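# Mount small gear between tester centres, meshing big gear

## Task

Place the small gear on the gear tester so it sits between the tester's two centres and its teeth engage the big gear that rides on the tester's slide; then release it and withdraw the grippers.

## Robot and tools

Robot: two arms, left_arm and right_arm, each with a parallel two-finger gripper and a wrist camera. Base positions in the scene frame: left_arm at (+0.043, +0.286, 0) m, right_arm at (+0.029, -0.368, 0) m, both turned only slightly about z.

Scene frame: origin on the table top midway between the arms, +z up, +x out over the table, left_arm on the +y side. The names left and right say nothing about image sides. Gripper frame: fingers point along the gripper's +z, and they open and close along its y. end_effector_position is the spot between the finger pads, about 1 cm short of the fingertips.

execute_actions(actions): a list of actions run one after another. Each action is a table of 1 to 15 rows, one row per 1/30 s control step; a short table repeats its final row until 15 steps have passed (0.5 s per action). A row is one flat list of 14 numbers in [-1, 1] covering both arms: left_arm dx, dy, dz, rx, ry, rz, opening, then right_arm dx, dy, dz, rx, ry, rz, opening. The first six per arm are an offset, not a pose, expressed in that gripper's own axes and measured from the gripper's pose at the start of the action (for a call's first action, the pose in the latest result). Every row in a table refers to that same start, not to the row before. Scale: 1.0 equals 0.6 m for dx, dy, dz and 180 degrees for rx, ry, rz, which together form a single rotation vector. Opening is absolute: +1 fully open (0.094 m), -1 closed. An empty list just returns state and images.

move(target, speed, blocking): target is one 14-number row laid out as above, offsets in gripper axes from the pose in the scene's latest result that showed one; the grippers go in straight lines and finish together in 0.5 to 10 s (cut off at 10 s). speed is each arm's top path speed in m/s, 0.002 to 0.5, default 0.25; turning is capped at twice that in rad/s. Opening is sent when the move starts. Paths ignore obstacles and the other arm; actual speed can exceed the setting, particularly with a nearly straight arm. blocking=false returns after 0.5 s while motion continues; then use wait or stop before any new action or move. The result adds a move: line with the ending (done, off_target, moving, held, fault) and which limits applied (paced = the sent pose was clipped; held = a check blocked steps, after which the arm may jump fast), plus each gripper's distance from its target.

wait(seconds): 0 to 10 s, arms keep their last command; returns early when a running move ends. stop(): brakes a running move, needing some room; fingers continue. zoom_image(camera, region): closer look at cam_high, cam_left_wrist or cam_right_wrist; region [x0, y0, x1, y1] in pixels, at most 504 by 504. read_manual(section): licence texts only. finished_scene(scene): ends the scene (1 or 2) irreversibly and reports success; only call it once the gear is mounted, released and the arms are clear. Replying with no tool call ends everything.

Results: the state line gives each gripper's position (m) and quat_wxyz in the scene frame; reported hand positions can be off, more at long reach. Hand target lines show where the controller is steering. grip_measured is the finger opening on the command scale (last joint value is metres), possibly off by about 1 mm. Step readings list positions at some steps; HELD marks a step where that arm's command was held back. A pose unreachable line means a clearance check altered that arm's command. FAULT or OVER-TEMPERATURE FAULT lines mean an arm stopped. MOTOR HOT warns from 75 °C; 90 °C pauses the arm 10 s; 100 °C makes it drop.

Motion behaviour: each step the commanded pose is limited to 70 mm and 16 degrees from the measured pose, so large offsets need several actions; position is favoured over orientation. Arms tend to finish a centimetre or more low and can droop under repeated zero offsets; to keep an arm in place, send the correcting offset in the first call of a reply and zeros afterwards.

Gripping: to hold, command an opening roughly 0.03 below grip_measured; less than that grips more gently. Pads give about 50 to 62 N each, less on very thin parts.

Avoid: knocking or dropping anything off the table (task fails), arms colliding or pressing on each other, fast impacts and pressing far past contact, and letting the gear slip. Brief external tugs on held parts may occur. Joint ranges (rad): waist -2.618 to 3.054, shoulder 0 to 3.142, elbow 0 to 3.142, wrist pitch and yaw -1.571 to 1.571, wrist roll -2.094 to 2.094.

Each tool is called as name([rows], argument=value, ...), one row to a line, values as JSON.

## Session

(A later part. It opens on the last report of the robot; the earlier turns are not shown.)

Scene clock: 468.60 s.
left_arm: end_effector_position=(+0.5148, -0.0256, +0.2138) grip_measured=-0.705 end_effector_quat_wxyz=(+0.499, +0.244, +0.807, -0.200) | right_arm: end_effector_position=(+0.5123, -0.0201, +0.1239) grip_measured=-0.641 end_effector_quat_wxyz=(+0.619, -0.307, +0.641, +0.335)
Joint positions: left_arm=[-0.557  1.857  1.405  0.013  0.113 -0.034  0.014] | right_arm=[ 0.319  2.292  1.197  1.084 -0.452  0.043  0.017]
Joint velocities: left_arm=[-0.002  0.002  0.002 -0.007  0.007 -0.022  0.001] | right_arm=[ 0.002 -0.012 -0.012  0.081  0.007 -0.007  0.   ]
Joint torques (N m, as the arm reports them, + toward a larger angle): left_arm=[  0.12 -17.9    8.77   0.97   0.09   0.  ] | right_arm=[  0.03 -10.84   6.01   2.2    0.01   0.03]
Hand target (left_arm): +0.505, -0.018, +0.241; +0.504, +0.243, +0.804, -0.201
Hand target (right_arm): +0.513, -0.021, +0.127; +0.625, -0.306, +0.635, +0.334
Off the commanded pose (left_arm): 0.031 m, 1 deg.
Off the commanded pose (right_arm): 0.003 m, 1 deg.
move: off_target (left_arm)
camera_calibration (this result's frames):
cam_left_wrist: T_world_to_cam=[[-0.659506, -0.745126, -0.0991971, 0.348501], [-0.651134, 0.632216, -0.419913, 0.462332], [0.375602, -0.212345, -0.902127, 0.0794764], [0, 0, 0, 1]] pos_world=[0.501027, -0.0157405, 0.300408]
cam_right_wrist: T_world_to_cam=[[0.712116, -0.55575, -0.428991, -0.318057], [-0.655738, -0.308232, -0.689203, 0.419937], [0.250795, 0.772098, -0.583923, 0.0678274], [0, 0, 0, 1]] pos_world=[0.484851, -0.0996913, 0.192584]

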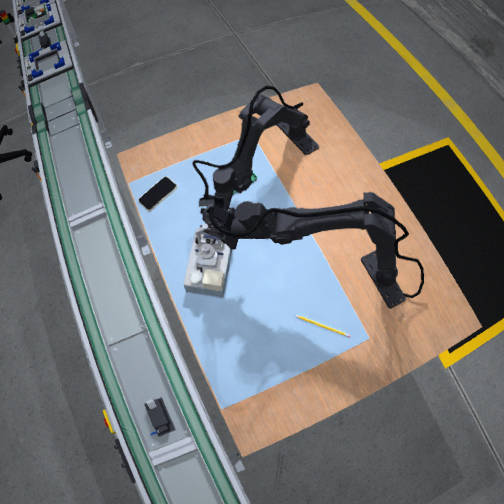

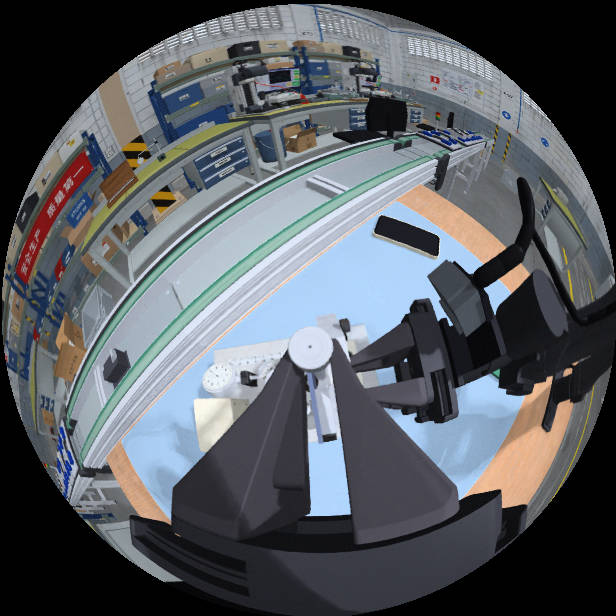

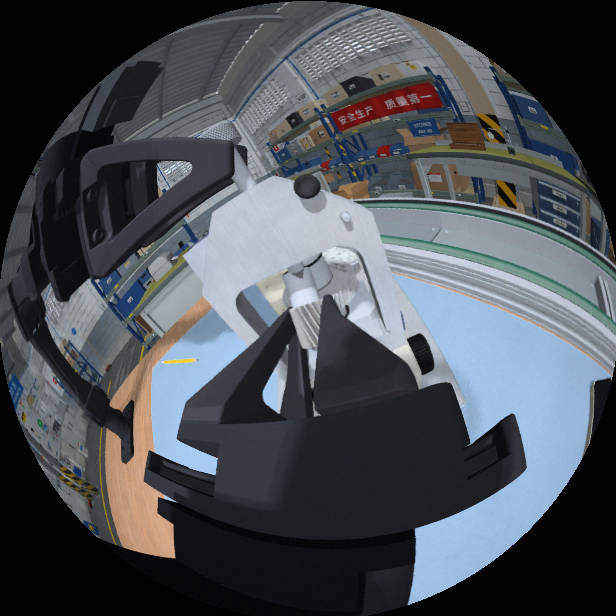

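move(target=[-0.095,0,-0.05,0,-0.03,0,-0.9,0,0,0,0,0,0,-0.8], speed=0.05)

move(target=[-0.085,0,-0.045,0,-0.02,0,-0.9,-0.02,0,-0.06,0,-0.008,0,-0.8], speed=0.03)

zoom_image(camera="cam_right_wrist", region=[200,180,420,400])

zoom_image(camera="cam_left_wrist", region=[280,280,440,440])

Scene clock: 478.77 s.
left_arm: end_effector_position=(+0.5150, -0.0258, +0.2179) grip_measured=-0.705 end_effector_quat_wxyz=(+0.494, +0.245, +0.810, -0.199) | right_arm: end_effector_position=(+0.5113, -0.0191, +0.1235) grip_measured=-0.641 end_effector_quat_wxyz=(+0.617, -0.310, +0.640, +0.336)
Joint positions: left_arm=[-0.557  1.858  1.433 -0.026  0.113 -0.034  0.014] | right_arm=[ 0.32   2.292  1.197  1.082 -0.457  0.042  0.017]
Joint velocities: left_arm=[-0.017 -0.007  0.012 -0.007  0.066  0.081  0.   ] | right_arm=[ 0.002  0.007  0.012 -0.037  0.007  0.022 -0.   ]
Joint torques (N m, as the arm reports them, + toward a larger angle): left_arm=[  0.59 -18.47  11.38   1.58   0.11  -0.04] | right_arm=[ -0.06 -11.1    6.08   1.98   0.02   0.02]
Hand target (left_arm): +0.514, -0.020, +0.276; +0.536, +0.235, +0.783, -0.212
Hand target (right_arm): +0.512, -0.020, +0.124; +0.619, -0.308, +0.641, +0.335
Off the commanded pose (left_arm): 0.060 m, 6 deg.
Off the commanded pose (right_arm): 0.001 m, 0 deg.
move: off_target (left_arm)
camera_calibration (this result's frames):
cam_left_wrist: T_world_to_cam=[[-0.660992, -0.744112, -0.0968862, 0.349128], [-0.654816, 0.635031, -0.409818, 0.464171], [0.366476, -0.207444, -0.907007, 0.0890063], [0, 0, 0, 1]] pos_world=[0.502099, -0.0165093, 0.304781]
cam_right_wrist: T_world_to_cam=[[0.714749, -0.552584, -0.428701, -0.318297], [-0.654612, -0.312789, -0.68822, 0.418494], [0.246207, 0.772537, -0.585294, 0.0695875], [0, 0, 0, 1]] pos_world=[0.484321, -0.0987444, 0.192291]

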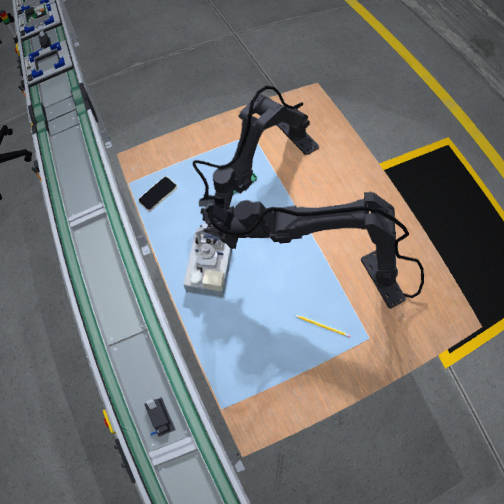

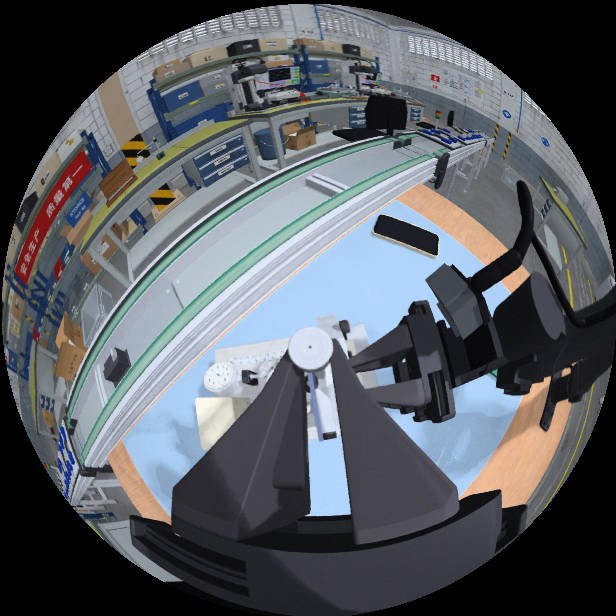

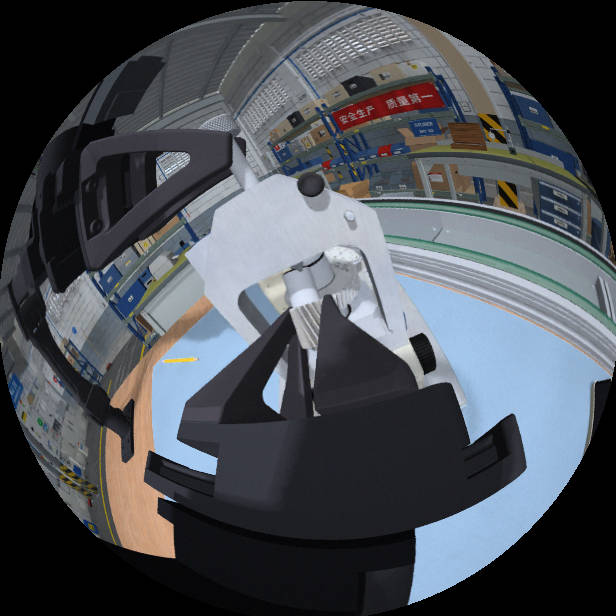

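Scene clock: 480.97 s.
left_arm: end_effector_position=(+0.5148, -0.0258, +0.2166) grip_measured=-0.705 end_effector_quat_wxyz=(+0.477, +0.247, +0.821, -0.194) | right_arm: end_effector_position=(+0.4929, -0.0426, +0.1219) grip_measured=-0.641 end_effector_quat_wxyz=(+0.616, -0.307, +0.642, +0.338)
Joint positions: left_arm=[-0.557  1.87   1.481 -0.104  0.114 -0.033  0.014] | right_arm=[ 0.291  2.23   1.06   1.154 -0.485  0.048  0.017]
Joint velocities: left_arm=[-0.002 -0.022 -0.002  0.007  0.037 -0.037 -0.001] | right_arm=[ 0.002  0.007 -0.017  0.051 -0.037  0.051 -0.001]
Joint torques (N m, as the arm reports them, + toward a larger angle): left_arm=[  0.71 -18.22  11.68   1.6    0.14  -0.05] | right_arm=[ -0.67 -12.76   4.3    2.16  -0.15   0.09]
Hand target (left_arm): +0.514, -0.021, +0.274; +0.520, +0.239, +0.794, -0.207
Hand target (right_arm): +0.491, -0.048, +0.135; +0.625, -0.305, +0.633, +0.340
Off the commanded pose (left_arm): 0.059 m, 6 deg.
Off the commanded pose (right_arm): 0.015 m, 2 deg.
move: off_target (left_arm, right_arm)
camera_calibration (this result's frames):
cam_left_wrist: T_world_to_cam=[[-0.664955, -0.741413, -0.0902312, 0.349567], [-0.668164, 0.644499, -0.371724, 0.462331], [0.333755, -0.18689, -0.923948, 0.108918], [0, 0, 0, 1]] pos_world=[0.505007, -0.0184425, 0.304036]
cam_right_wrist: T_world_to_cam=[[0.711121, -0.552145, -0.435251, -0.316207], [-0.659684, -0.3099, -0.684675, 0.400177], [0.243155, 0.774015, -0.584617, 0.0928129], [0, 0, 0, 1]] pos_world=[0.466284, -0.122416, 0.190621]

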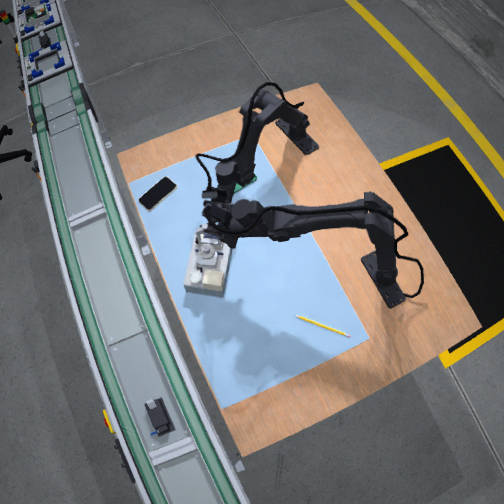

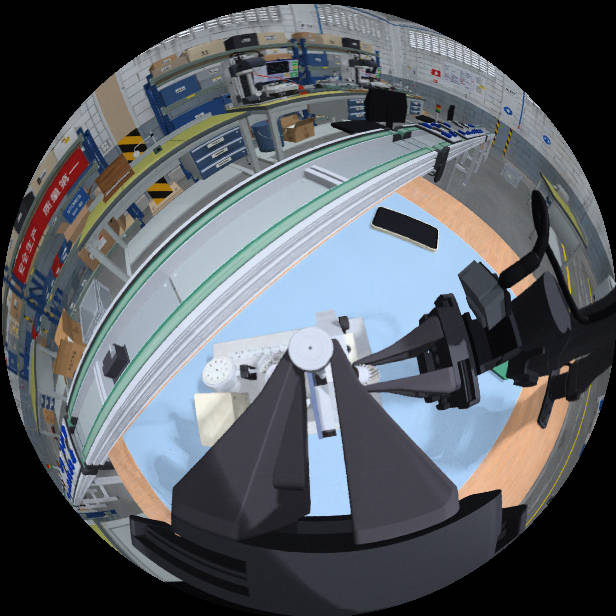

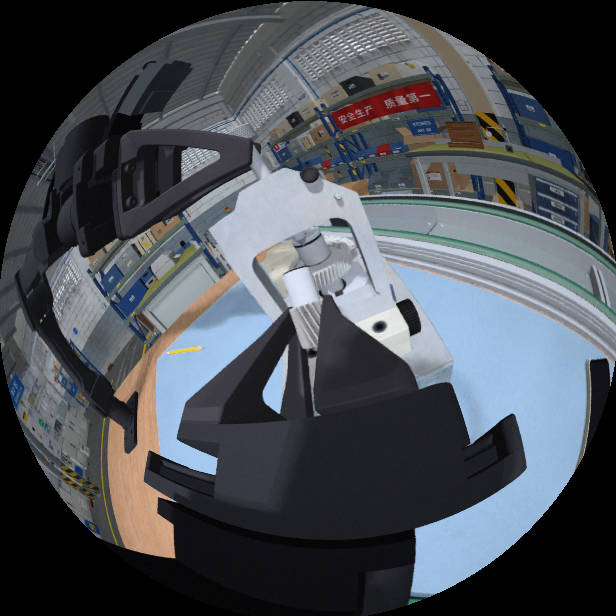

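Region (200, 180, 420, 400) of cam_right_wrist's 616x616 image, scaled by 2.291, with more detail than that image has.

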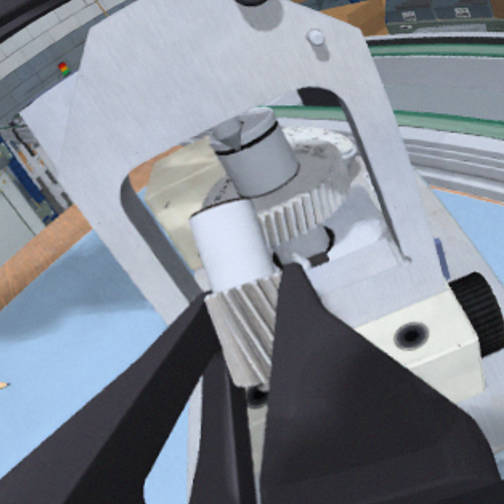

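Region (280, 280, 440, 440) of cam_left_wrist's 616x616 image, scaled by 3.150, with more detail than that image has.

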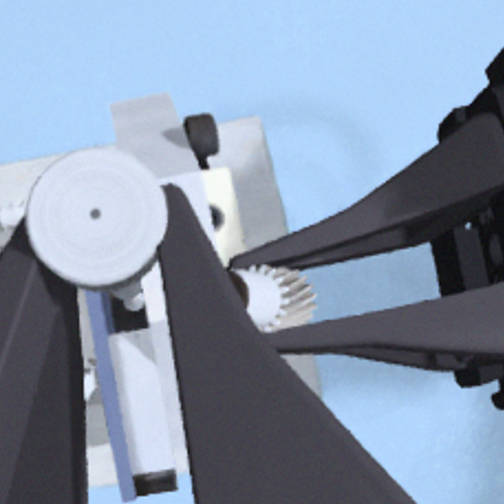

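move(target=[-0.01,0,-0.01,0,0.05,0,-0.9,0.05,-0.03,-0.12,0,0.5,0,-0.8], speed=0.15)

move(target=[-0.01,0,-0.01,0,0.05,0,-0.9,0,0,0.09,0,0,0,-0.8], speed=0.05)

Scene clock: 495.23 s.
left_arm: end_effector_position=(+0.5141, -0.0254, +0.2099) grip_measured=-0.705 end_effector_quat_wxyz=(+0.410, +0.266, +0.856, -0.169) | right_arm: end_effector_position=(+0.4605, -0.1157, +0.0861) grip_measured=-0.641 end_effector_quat_wxyz=(+0.029, -0.447, +0.893, +0.034)
Joint positions: left_arm=[-0.557  1.945  1.691 -0.404  0.114 -0.003  0.014] | right_arm=[ 0.332  2.589  2.656 -1.577 -0.066 -0.423  0.017]
Joint velocities: left_arm=[-0.002 -0.007 -0.002  0.007 -0.007 -0.037 -0.001] | right_arm=[-0.002 -0.017  0.007 -0.066  0.051  0.022  0.001]
Joint torques (N m, as the arm reports them, + toward a larger angle): left_arm=[  0.05 -13.22  10.59   1.09   0.08  -0.08] | right_arm=[  0.73 -13.41   7.9    0.36   0.04   0.  ]
Hand target (left_arm): +0.513, -0.024, +0.225; +0.412, +0.262, +0.855, -0.173
Hand target (right_arm): +0.460, -0.112, +0.094; +0.038, -0.453, +0.890, +0.030
Off the commanded pose (left_arm): 0.015 m, 1 deg.
Off the commanded pose (right_arm): 0.008 m, 6 deg.
joint sent to its limit (right arm) — the command would take joint 4 (wrist pitch) past its lower limit, so that joint was sent only as far as its limit.
move: off_target (left_arm, right_arm)
camera_calibration (this result's frames):
cam_left_wrist: T_world_to_cam=[[-0.687427, -0.721518, -0.0827999, 0.35932], [-0.694353, 0.686366, -0.216277, 0.44102], [0.212879, -0.0911823, -0.972815, 0.177904], [0, 0, 0, 1]] pos_world=[0.515358, -0.0272238, 0.298202]
cam_right_wrist: T_world_to_cam=[[0.507539, -0.860852, -0.0365835, -0.325421], [-0.692468, -0.432794, 0.577215, 0.223897], [-0.512729, -0.267626, -0.815773, 0.383835], [0, 0, 0, 1]] pos_world=[0.517009, -0.0805136, 0.17198]

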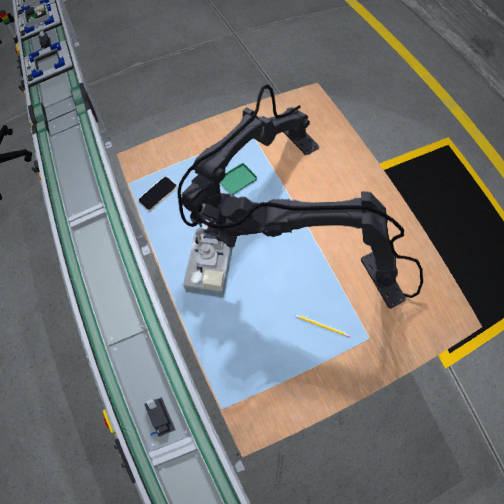

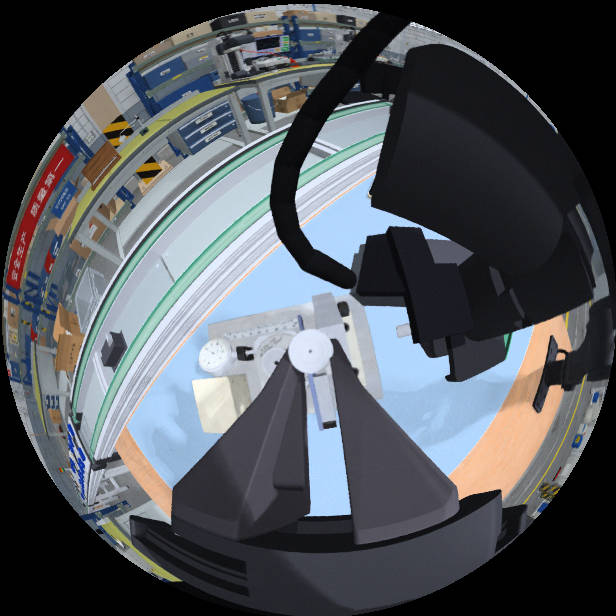

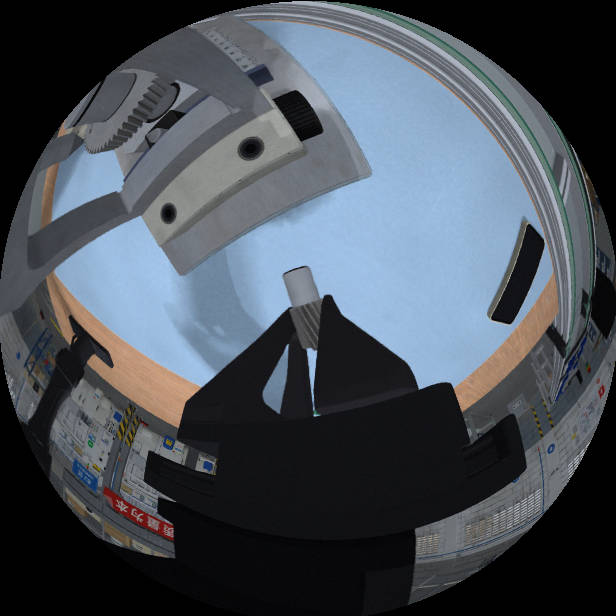

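Scene clock: 497.17 s.
left_arm: end_effector_position=(+0.5136, -0.0246, +0.2105) grip_measured=-0.705 end_effector_quat_wxyz=(+0.341, +0.284, +0.884, -0.145) | right_arm: end_effector_position=(+0.4635, -0.1142, +0.0218) grip_measured=-0.641 end_effector_quat_wxyz=(+0.017, -0.447, +0.894, +0.033)
Joint positions: left_arm=[-0.557  2.065  1.985 -0.737  0.112  0.027  0.014] | right_arm=[ 0.332  2.571  2.364 -1.326 -0.065 -0.423  0.017]
Joint velocities: left_arm=[-0.007 -0.017 -0.002 -0.081 -0.037  0.022 -0.   ] | right_arm=[ 0.007 -0.012 -0.012  0.051  0.037 -0.037 -0.   ]
Joint torques (N m, as the arm reports them, + toward a larger angle): left_arm=[  0.   -12.8   10.11   1.08   0.03  -0.1 ] | right_arm=[  0.4  -15.74   5.11   0.5   -0.02   0.08]
Hand target (left_arm): +0.514, -0.024, +0.219; +0.342, +0.279, +0.885, -0.147
Hand target (right_arm): +0.463, -0.111, +0.032; +0.029, -0.447, +0.893, +0.034
Off the commanded pose (left_arm): 0.008 m, 1 deg.
Off the commanded pose (right_arm): 0.011 m, 1 deg.
move: off_target (right_arm)
camera_calibration (this result's frames):
cam_left_wrist: T_world_to_cam=[[-0.710287, -0.700355, -0.0706743, 0.369224], [-0.697811, 0.713763, -0.060018, 0.409802], [0.0924787, 0.00668728, -0.995692, 0.247712], [0, 0, 0, 1]] pos_world=[0.525312, -0.0355701, 0.297336]
cam_right_wrist: T_world_to_cam=[[0.506769, -0.861292, -0.0368893, -0.327627], [-0.680426, -0.425892, 0.596353, 0.258538], [-0.529345, -0.277112, -0.801875, 0.339582], [0, 0, 0, 1]] pos_world=[0.521703, -0.0779709, 0.106037]

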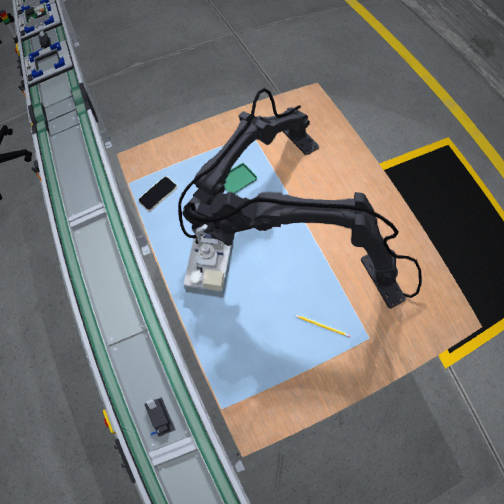

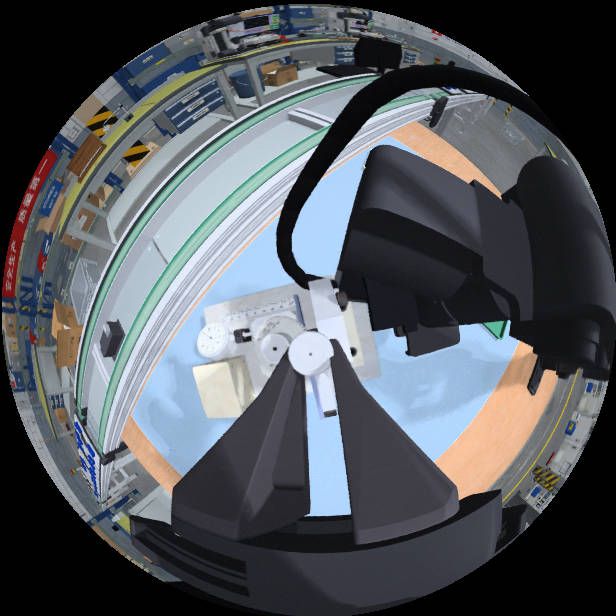

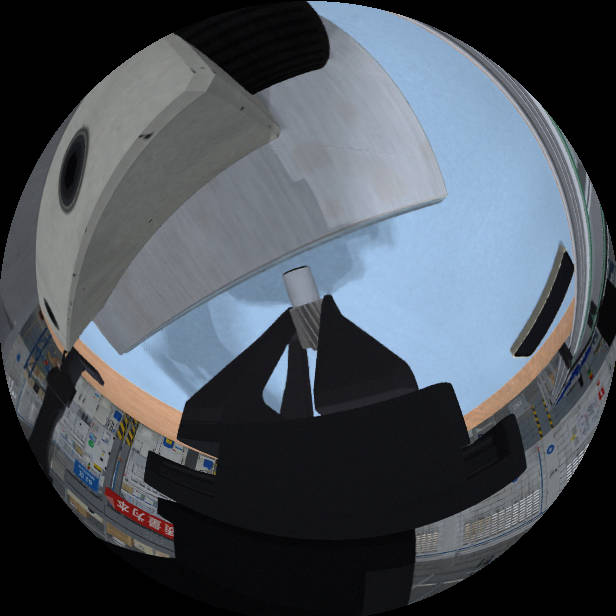

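move(target=[-0.01,0,-0.01,0,0,0,-0.9,0,0,0.012,0,0.012,0,-0.55], speed=0.01)

move(target=[-0.01,0,-0.01,0,0,0,-0.9,0,0,0,0,0,0,-0.85])

move(target=[-0.01,0,-0.01,0,0,0,-0.9,0,0,-0.22,0,-0.51,0,-0.85], speed=0.15)

Scene clock: 507.77 s.
left_arm: end_effector_position=(+0.5135, -0.0246, +0.2106) grip_measured=-0.705 end_effector_quat_wxyz=(+0.342, +0.286, +0.884, -0.144) | right_arm: end_effector_position=(+0.4663, -0.1129, +0.0214) grip_measured=-0.552 end_effector_quat_wxyz=(+0.014, -0.447, +0.894, +0.033)
Joint positions: left_arm=[-0.557  2.065  1.985 -0.737  0.112  0.032  0.014] | right_arm=[ 0.332  2.608  2.433 -1.366 -0.064 -0.423  0.021]
Joint velocities: left_arm=[ 0.002  0.012  0.002  0.051 -0.081 -0.022  0.001] | right_arm=[ 0.007 -0.012  0.022 -0.051  0.007 -0.007 -0.   ]
Joint torques (N m, as the arm reports them, + toward a larger angle): left_arm=[  0.   -12.47  10.75   1.01   0.07  -0.01] | right_arm=[  0.43 -11.18   8.23   0.15   0.12   0.06]
Hand target (left_arm): +0.514, -0.024, +0.219; +0.342, +0.284, +0.884, -0.145
Hand target (right_arm): +0.464, -0.114, +0.015; +0.002, -0.447, +0.894, +0.025
Off the commanded pose (left_arm): 0.008 m, 0 deg.
Off the commanded pose (right_arm): 0.007 m, 2 deg.
move: done
camera_calibration (this result's frames):
cam_left_wrist: T_world_to_cam=[[-0.712458, -0.697822, -0.0738089, 0.371065], [-0.695315, 0.716218, -0.0597486, 0.408515], [0.0945571, 0.00875197, -0.995481, 0.246747], [0, 0, 0, 1]] pos_world=[0.525083, -0.0358079, 0.297428]
cam_right_wrist: T_world_to_cam=[[0.506536, -0.861469, -0.035942, -0.327861], [-0.677169, -0.423281, 0.601893, 0.259829], [-0.533726, -0.280542, -0.797768, 0.342744], [0, 0, 0, 1]] pos_world=[0.524953, -0.0763078, 0.105257]

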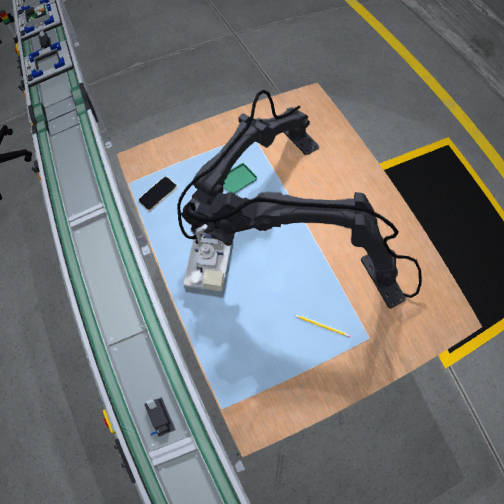

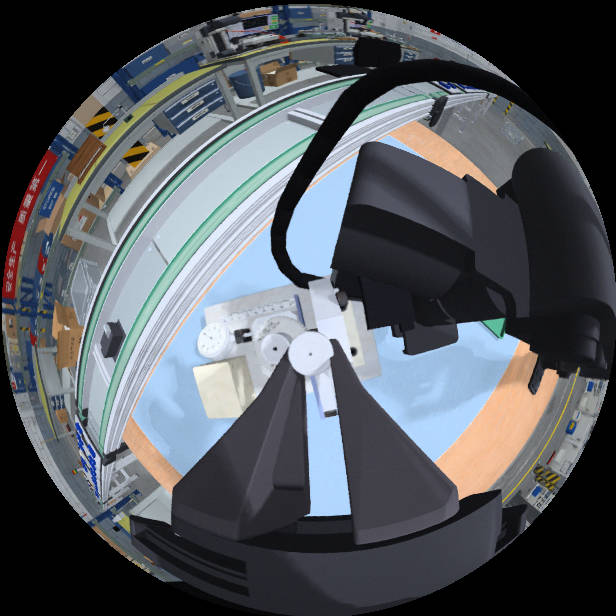

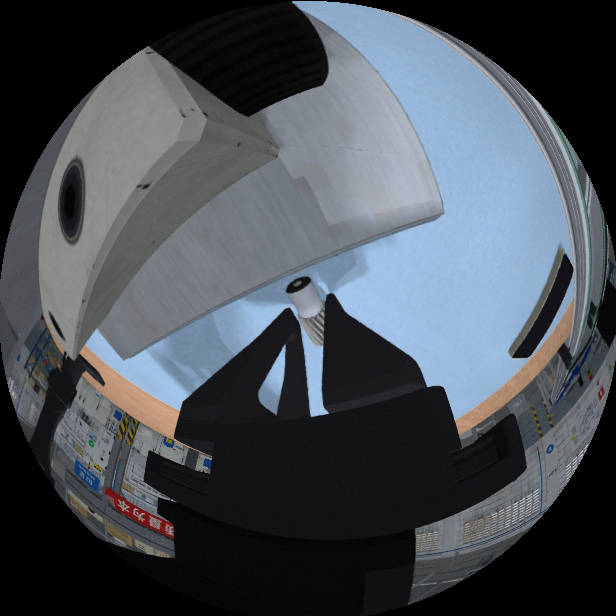

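Scene clock: 508.47 s.
left_arm: end_effector_position=(+0.5135, -0.0246, +0.2106) grip_measured=-0.705 end_effector_quat_wxyz=(+0.342, +0.287, +0.883, -0.144) | right_arm: end_effector_position=(+0.4666, -0.1126, +0.0215) grip_measured=-0.711 end_effector_quat_wxyz=(+0.015, -0.447, +0.894, +0.033)
Joint positions: left_arm=[-0.557  2.065  1.985 -0.737  0.112  0.034  0.014] | right_arm=[ 0.332  2.608  2.433 -1.364 -0.065 -0.423  0.014]
Joint velocities: left_arm=[-0.002 -0.012 -0.012  0.037 -0.007  0.007  0.001] | right_arm=[-0.007  0.017 -0.002  0.007 -0.022  0.051 -0.   ]
Joint torques (N m, as the arm reports them, + toward a larger angle): left_arm=[  0.03 -12.3   10.64   0.98   0.07  -0.01] | right_arm=[  0.03 -13.35   6.39   0.42  -0.03   0.02]
Hand target (left_arm): +0.514, -0.024, +0.219; +0.342, +0.286, +0.883, -0.145
Hand target (right_arm): +0.466, -0.113, +0.021; +0.014, -0.447, +0.894, +0.033
Off the commanded pose (left_arm): 0.008 m, 0 deg.
Off the commanded pose (right_arm): 0.000 m, 0 deg.
move: done
camera_calibration (this result's frames):
cam_left_wrist: T_world_to_cam=[[-0.713358, -0.696762, -0.0751144, 0.371828], [-0.694272, 0.717238, -0.0596331, 0.407981], [0.095425, 0.00961007, -0.99539, 0.246303], [0, 0, 0, 1]] pos_world=[0.524993, -0.0359101, 0.297427]
cam_right_wrist: T_world_to_cam=[[0.5066, -0.861418, -0.0362689, -0.327823], [-0.678058, -0.424043, 0.600354, 0.260559], [-0.532535, -0.279547, -0.798912, 0.342625], [0, 0, 0, 1]] pos_world=[0.525209, -0.0761246, 0.105409]

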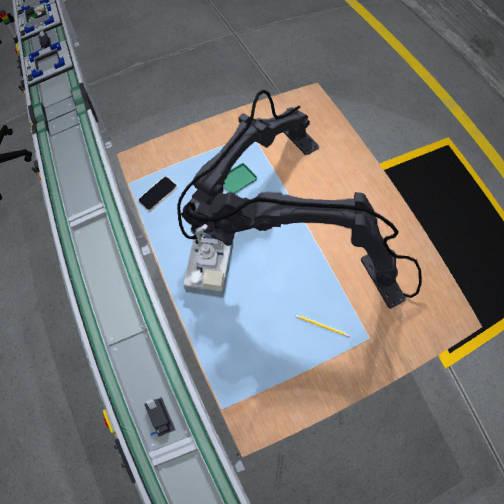

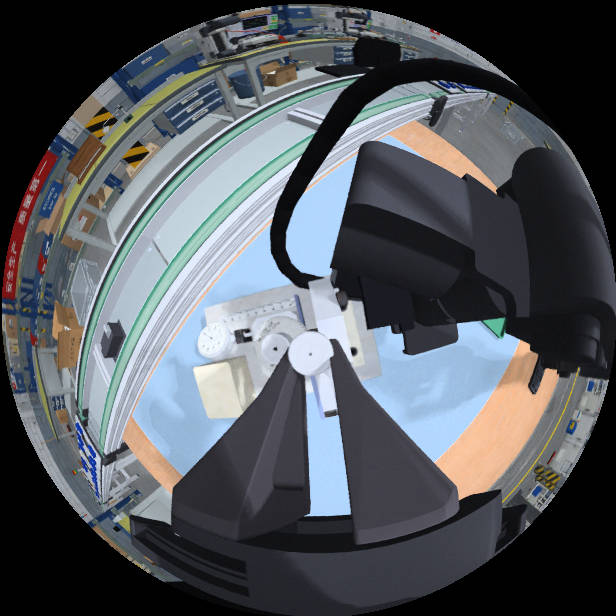

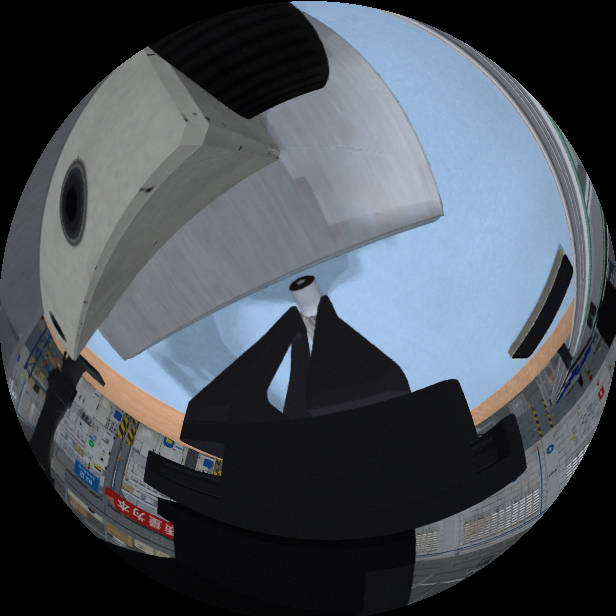

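Scene clock: 514.47 s.
left_arm: end_effector_position=(+0.5135, -0.0246, +0.2106) grip_measured=-0.705 end_effector_quat_wxyz=(+0.342, +0.287, +0.883, -0.144) | right_arm: end_effector_position=(+0.4695, -0.1156, +0.1548) grip_measured=-0.711 end_effector_quat_wxyz=(+0.654, -0.296, +0.606, +0.342)
Joint positions: left_arm=[-0.557  2.065  1.985 -0.737  0.112  0.034  0.014] | right_arm=[ 0.141  2.097  0.829  1.378 -0.62   0.093  0.014]
Joint velocities: left_arm=[ 0.002 -0.002  0.002 -0.051  0.007  0.022  0.   ] | right_arm=[ 0.017  0.022 -0.017 -0.066 -0.007 -0.095  0.001]
Joint torques (N m, as the arm reports them, + toward a larger angle): left_arm=[  0.03 -12.45  10.74   1.     0.06   0.01] | right_arm=[-0.53 -8.18  3.95  2.07  0.03  0.1 ]
Hand target (left_arm): +0.514, -0.024, +0.219; +0.342, +0.287, +0.883, -0.144
Hand target (right_arm): +0.468, -0.121, +0.150; +0.653, -0.290, +0.610, +0.342
Off the commanded pose (left_arm): 0.008 m, 0 deg.
Off the commanded pose (right_arm): 0.007 m, 1 deg.
move: done
camera_calibration (this result's frames):
cam_left_wrist: T_world_to_cam=[[-0.713718, -0.696338, -0.0756366, 0.372133], [-0.693855, 0.717645, -0.0595864, 0.407766], [0.0957725, 0.00995295, -0.995353, 0.246126], [0, 0, 0, 1]] pos_world=[0.524957, -0.0359509, 0.297426]
cam_right_wrist: T_world_to_cam=[[0.739106, -0.532869, -0.412035, -0.340085], [-0.603733, -0.252794, -0.756044, 0.376081], [0.298712, 0.807556, -0.508552, 0.140311], [0, 0, 0, 1]] pos_world=[0.436499, -0.199458, 0.215562]

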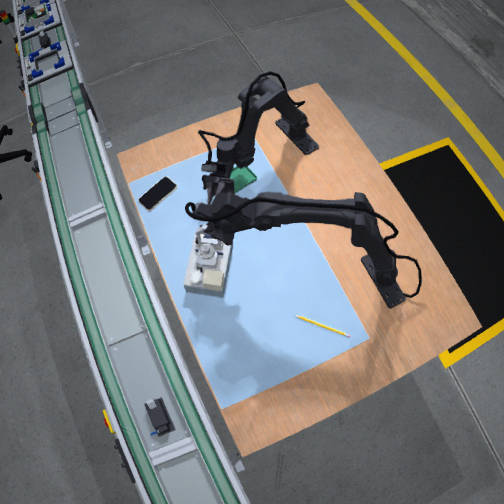

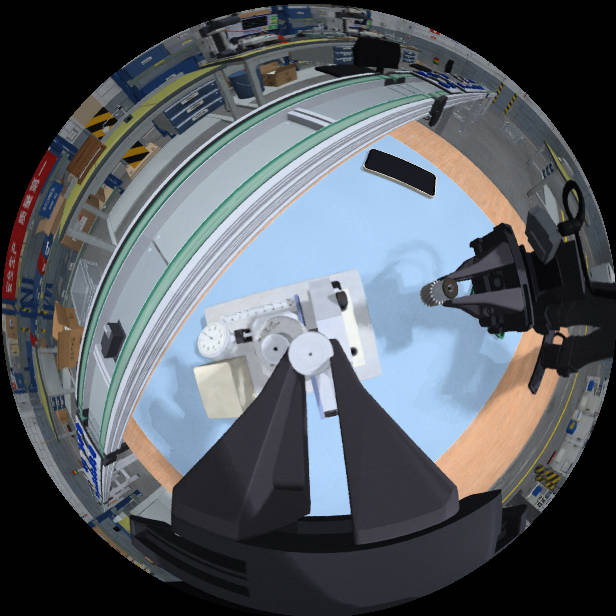

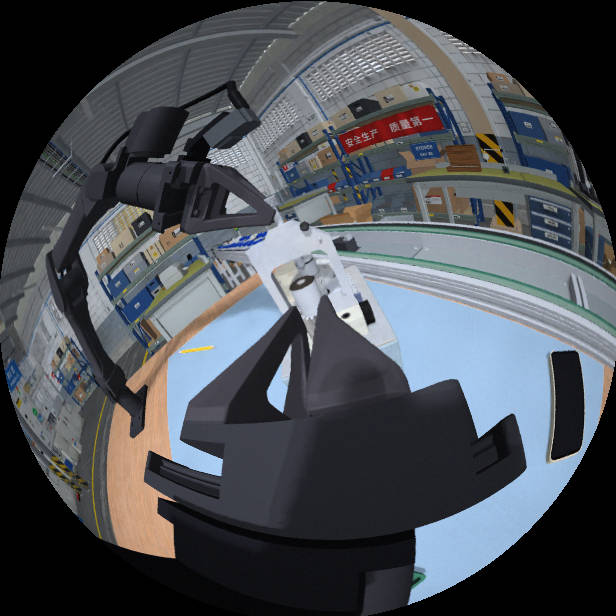

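move(target=[-0.06,0,-0.095,0,-0.05,0,-0.9,0.023,0.034,0.115,0,0.005,-0.008,-0.85], speed=0.05)

zoom_image(camera="cam_right_wrist", region=[200,180,420,400])

Scene clock: 532.30 s.
left_arm: end_effector_position=(+0.5135, -0.0246, +0.2287) grip_measured=-0.705 end_effector_quat_wxyz=(+0.377, +0.280, +0.869, -0.154) | right_arm: end_effector_position=(+0.4887, -0.0533, +0.1380) grip_measured=-0.711 end_effector_quat_wxyz=(+0.641, -0.305, +0.620, +0.335)
Joint positions: left_arm=[-0.557  2.004  1.91  -0.643  0.112  0.025  0.014] | right_arm=[ 0.275  2.206  1.017  1.241 -0.491  0.049  0.014]
Joint velocities: left_arm=[ 0.007 -0.012  0.002  0.007  0.022 -0.037 -0.   ] | right_arm=[-0.022 -0.002 -0.002  0.037  0.022 -0.037 -0.   ]
Joint torques (N m, as the arm reports them, + toward a larger angle): left_arm=[  0.97 -20.59   8.18   1.3    0.27  -0.01] | right_arm=[ 0.68 -9.54  8.31  1.92  0.11 -0.07]
Hand target (left_arm): +0.505, -0.014, +0.274; +0.410, +0.275, +0.854, -0.167
Hand target (right_arm): +0.494, -0.048, +0.148; +0.653, -0.307, +0.608, +0.330
Off the commanded pose (left_arm): 0.050 m, 4 deg.
Off the commanded pose (right_arm): 0.013 m, 2 deg.
move: off_target (left_arm, right_arm)
camera_calibration (this result's frames):
cam_left_wrist: T_world_to_cam=[[-0.703802, -0.704922, -0.0880214, 0.371031], [-0.69226, 0.708367, -0.137814, 0.425688], [0.1595, -0.0360601, -0.986539, 0.228277], [0, 0, 0, 1]] pos_world=[0.519409, -0.031763, 0.316529]
cam_right_wrist: T_world_to_cam=[[0.73111, -0.546422, -0.408536, -0.325243], [-0.62017, -0.282674, -0.731768, 0.393741], [0.284372, 0.788364, -0.54554, 0.0867338], [0, 0, 0, 1]] pos_world=[0.45731, -0.134798, 0.20257]

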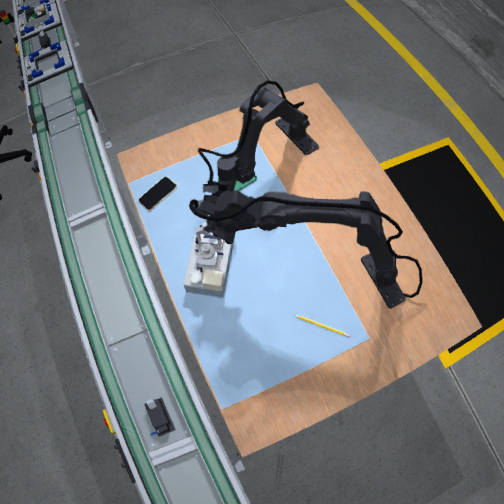

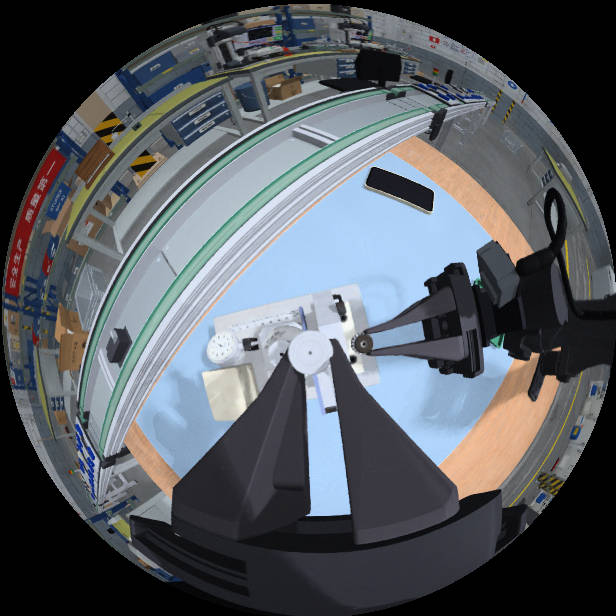

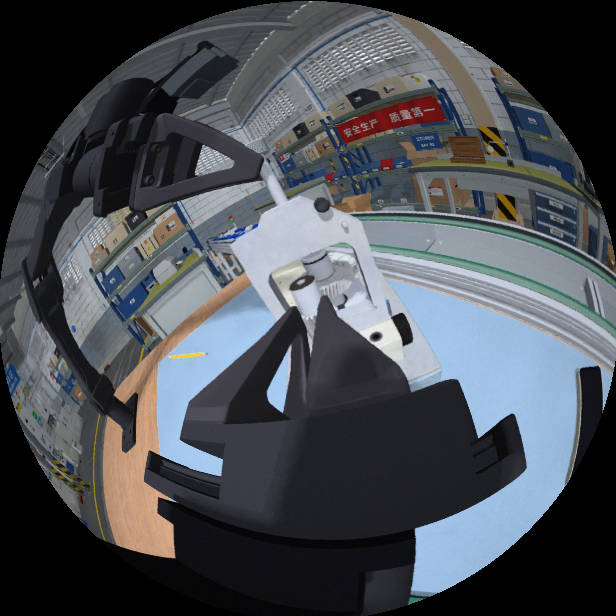

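Region (200, 180, 420, 400) of cam_right_wrist's 616x616 image, scaled by 2.291, with more detail than that image has.

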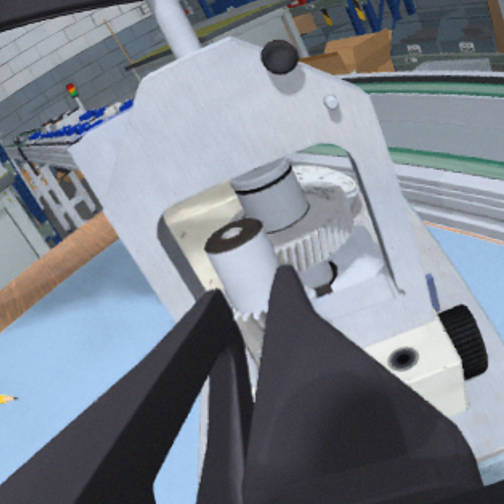

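move(target=[-0.06,0,-0.08,0,-0.05,0,-0.9,-0.008,-0.006,0.063,0,-0.011,0,-0.85], speed=0.02)

move(target=[-0.03,0,-0.03,0,0,0,-0.9,0.0,0,0,0,0,0,-0.85], speed=0.01)

zoom_image(camera="cam_right_wrist", region=[230,200,400,370])

Scene clock: 545.37 s.
left_arm: end_effector_position=(+0.5138, -0.0246, +0.2315) grip_measured=-0.705 end_effector_quat_wxyz=(+0.402, +0.273, +0.859, -0.163) | right_arm: end_effector_position=(+0.5096, -0.0329, +0.1341) grip_measured=-0.760 end_effector_quat_wxyz=(+0.643, -0.302, +0.619, +0.337)
Joint positions: left_arm=[-0.557  1.96   1.816 -0.535  0.111  0.012  0.014] | right_arm=[ 0.298  2.289  1.153  1.195 -0.466  0.055  0.011]
Joint velocities: left_arm=[ 0.002 -0.017 -0.007 -0.095 -0.066 -0.066  0.   ] | right_arm=[ 0.002  0.032  0.012  0.007 -0.007  0.022  0.001]
Joint torques (N m, as the arm reports them, + toward a larger angle): left_arm=[  0.92 -21.12   8.66   1.48   0.25   0.02] | right_arm=[  0.77 -10.35   8.49   1.93   0.14   0.11]
Hand target (left_arm): +0.506, -0.015, +0.285; +0.444, +0.268, +0.837, -0.177
Hand target (right_arm): +0.513, -0.026, +0.145; +0.652, -0.299, +0.609, +0.340
Off the commanded pose (left_arm): 0.057 m, 6 deg.
Off the commanded pose (right_arm): 0.014 m, 2 deg.
move: off_target (left_arm, right_arm)
camera_calibration (this result's frames):
cam_left_wrist: T_world_to_cam=[[-0.693723, -0.714351, -0.0919268, 0.366949], [-0.691219, 0.696191, -0.193737, 0.438359], [0.202395, -0.0708583, -0.976737, 0.20577], [0, 0, 0, 1]] pos_world=[0.515916, -0.0284703, 0.319642]
cam_right_wrist: T_world_to_cam=[[0.730303, -0.544604, -0.412387, -0.33006], [-0.620255, -0.275674, -0.734362, 0.410225], [0.286252, 0.792092, -0.539119, 0.0609234], [0, 0, 0, 1]] pos_world=[0.478049, -0.114921, 0.197986]

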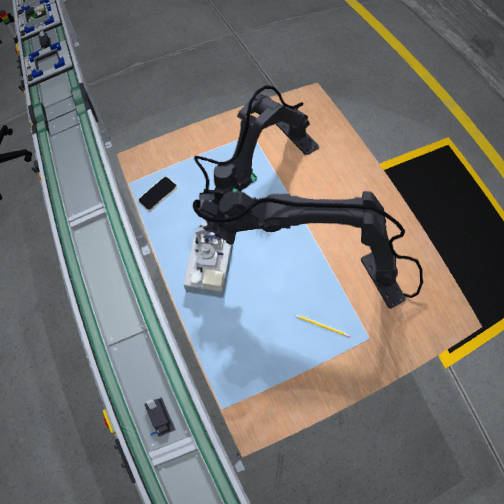

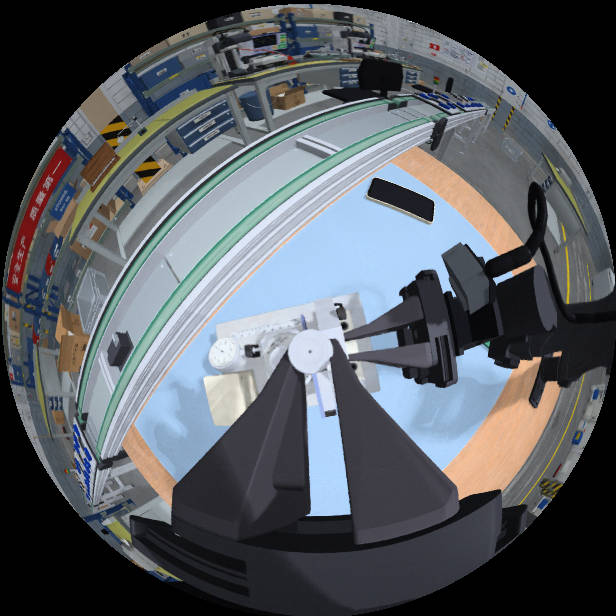

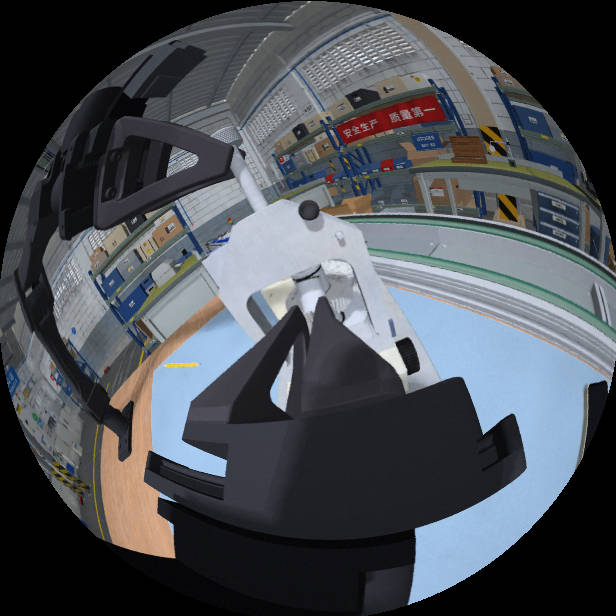

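Scene clock: 548.13 s.
left_arm: end_effector_position=(+0.5138, -0.0246, +0.2185) grip_measured=-0.705 end_effector_quat_wxyz=(+0.377, +0.276, +0.870, -0.156) | right_arm: end_effector_position=(+0.5098, -0.0331, +0.1339) grip_measured=-0.760 end_effector_quat_wxyz=(+0.643, -0.301, +0.619, +0.336)
Joint positions: left_arm=[-0.557  1.998  1.86  -0.597  0.111  0.016  0.014] | right_arm=[ 0.298  2.289  1.153  1.194 -0.465  0.055  0.011]
Joint velocities: left_arm=[ 0.002 -0.002 -0.007  0.022 -0.007 -0.022 -0.   ] | right_arm=[-0.002 -0.002  0.002  0.007  0.022 -0.022 -0.   ]
Joint torques (N m, as the arm reports them, + toward a larger angle): left_arm=[  0.21 -16.29  11.81   1.09   0.08  -0.02] | right_arm=[  0.1  -10.79   5.93   1.95   0.     0.02]
Hand target (left_arm): +0.512, -0.022, +0.256; +0.402, +0.273, +0.859, -0.163
Hand target (right_arm): +0.510, -0.033, +0.134; +0.643, -0.302, +0.619, +0.337
Off the commanded pose (left_arm): 0.038 m, 3 deg.
Off the commanded pose (right_arm): 0.000 m, 0 deg.
move: off_target (left_arm)
camera_calibration (this result's frames):
cam_left_wrist: T_world_to_cam=[[-0.699484, -0.709884, -0.0823785, 0.366734], [-0.697158, 0.703163, -0.139762, 0.427247], [0.15714, -0.0403302, -0.986752, 0.219303], [0, 0, 0, 1]] pos_world=[0.519922, -0.0312406, 0.306321]
cam_right_wrist: T_world_to_cam=[[0.729387, -0.545556, -0.41275, -0.329836], [-0.621092, -0.275174, -0.733842, 0.410549], [0.286774, 0.791611, -0.539549, 0.0606507], [0, 0, 0, 1]] pos_world=[0.478174, -0.114983, 0.197862]

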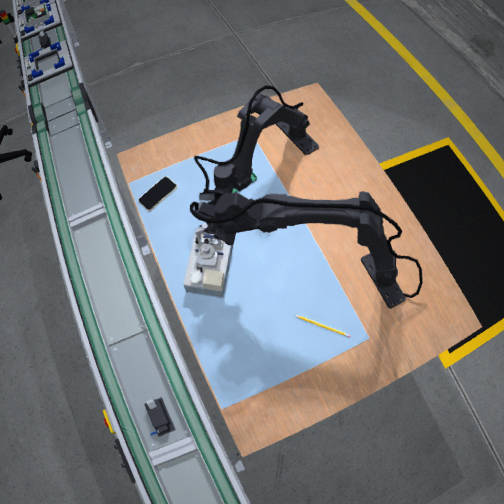

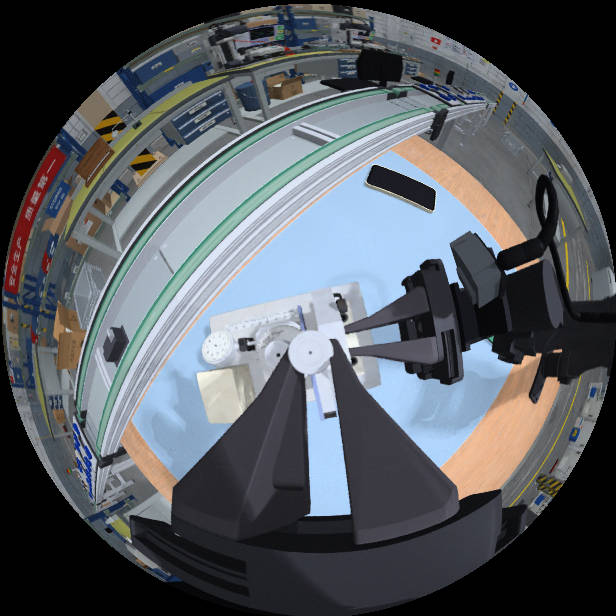

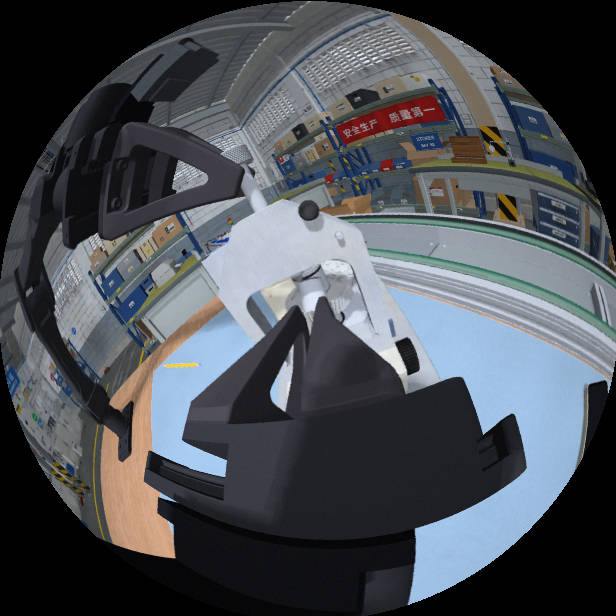

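Region (230, 200, 400, 370) of cam_right_wrist's 616x616 image, scaled by 2.965, with more detail than that image has.

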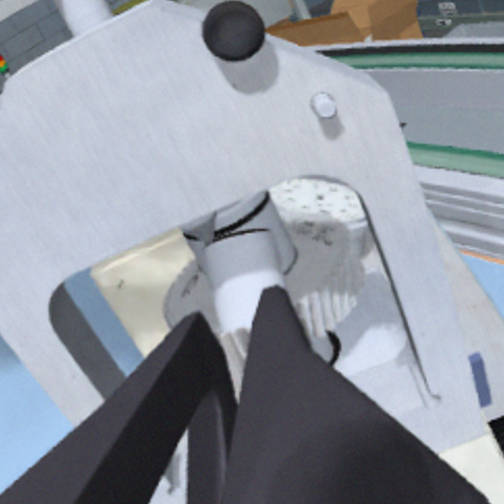

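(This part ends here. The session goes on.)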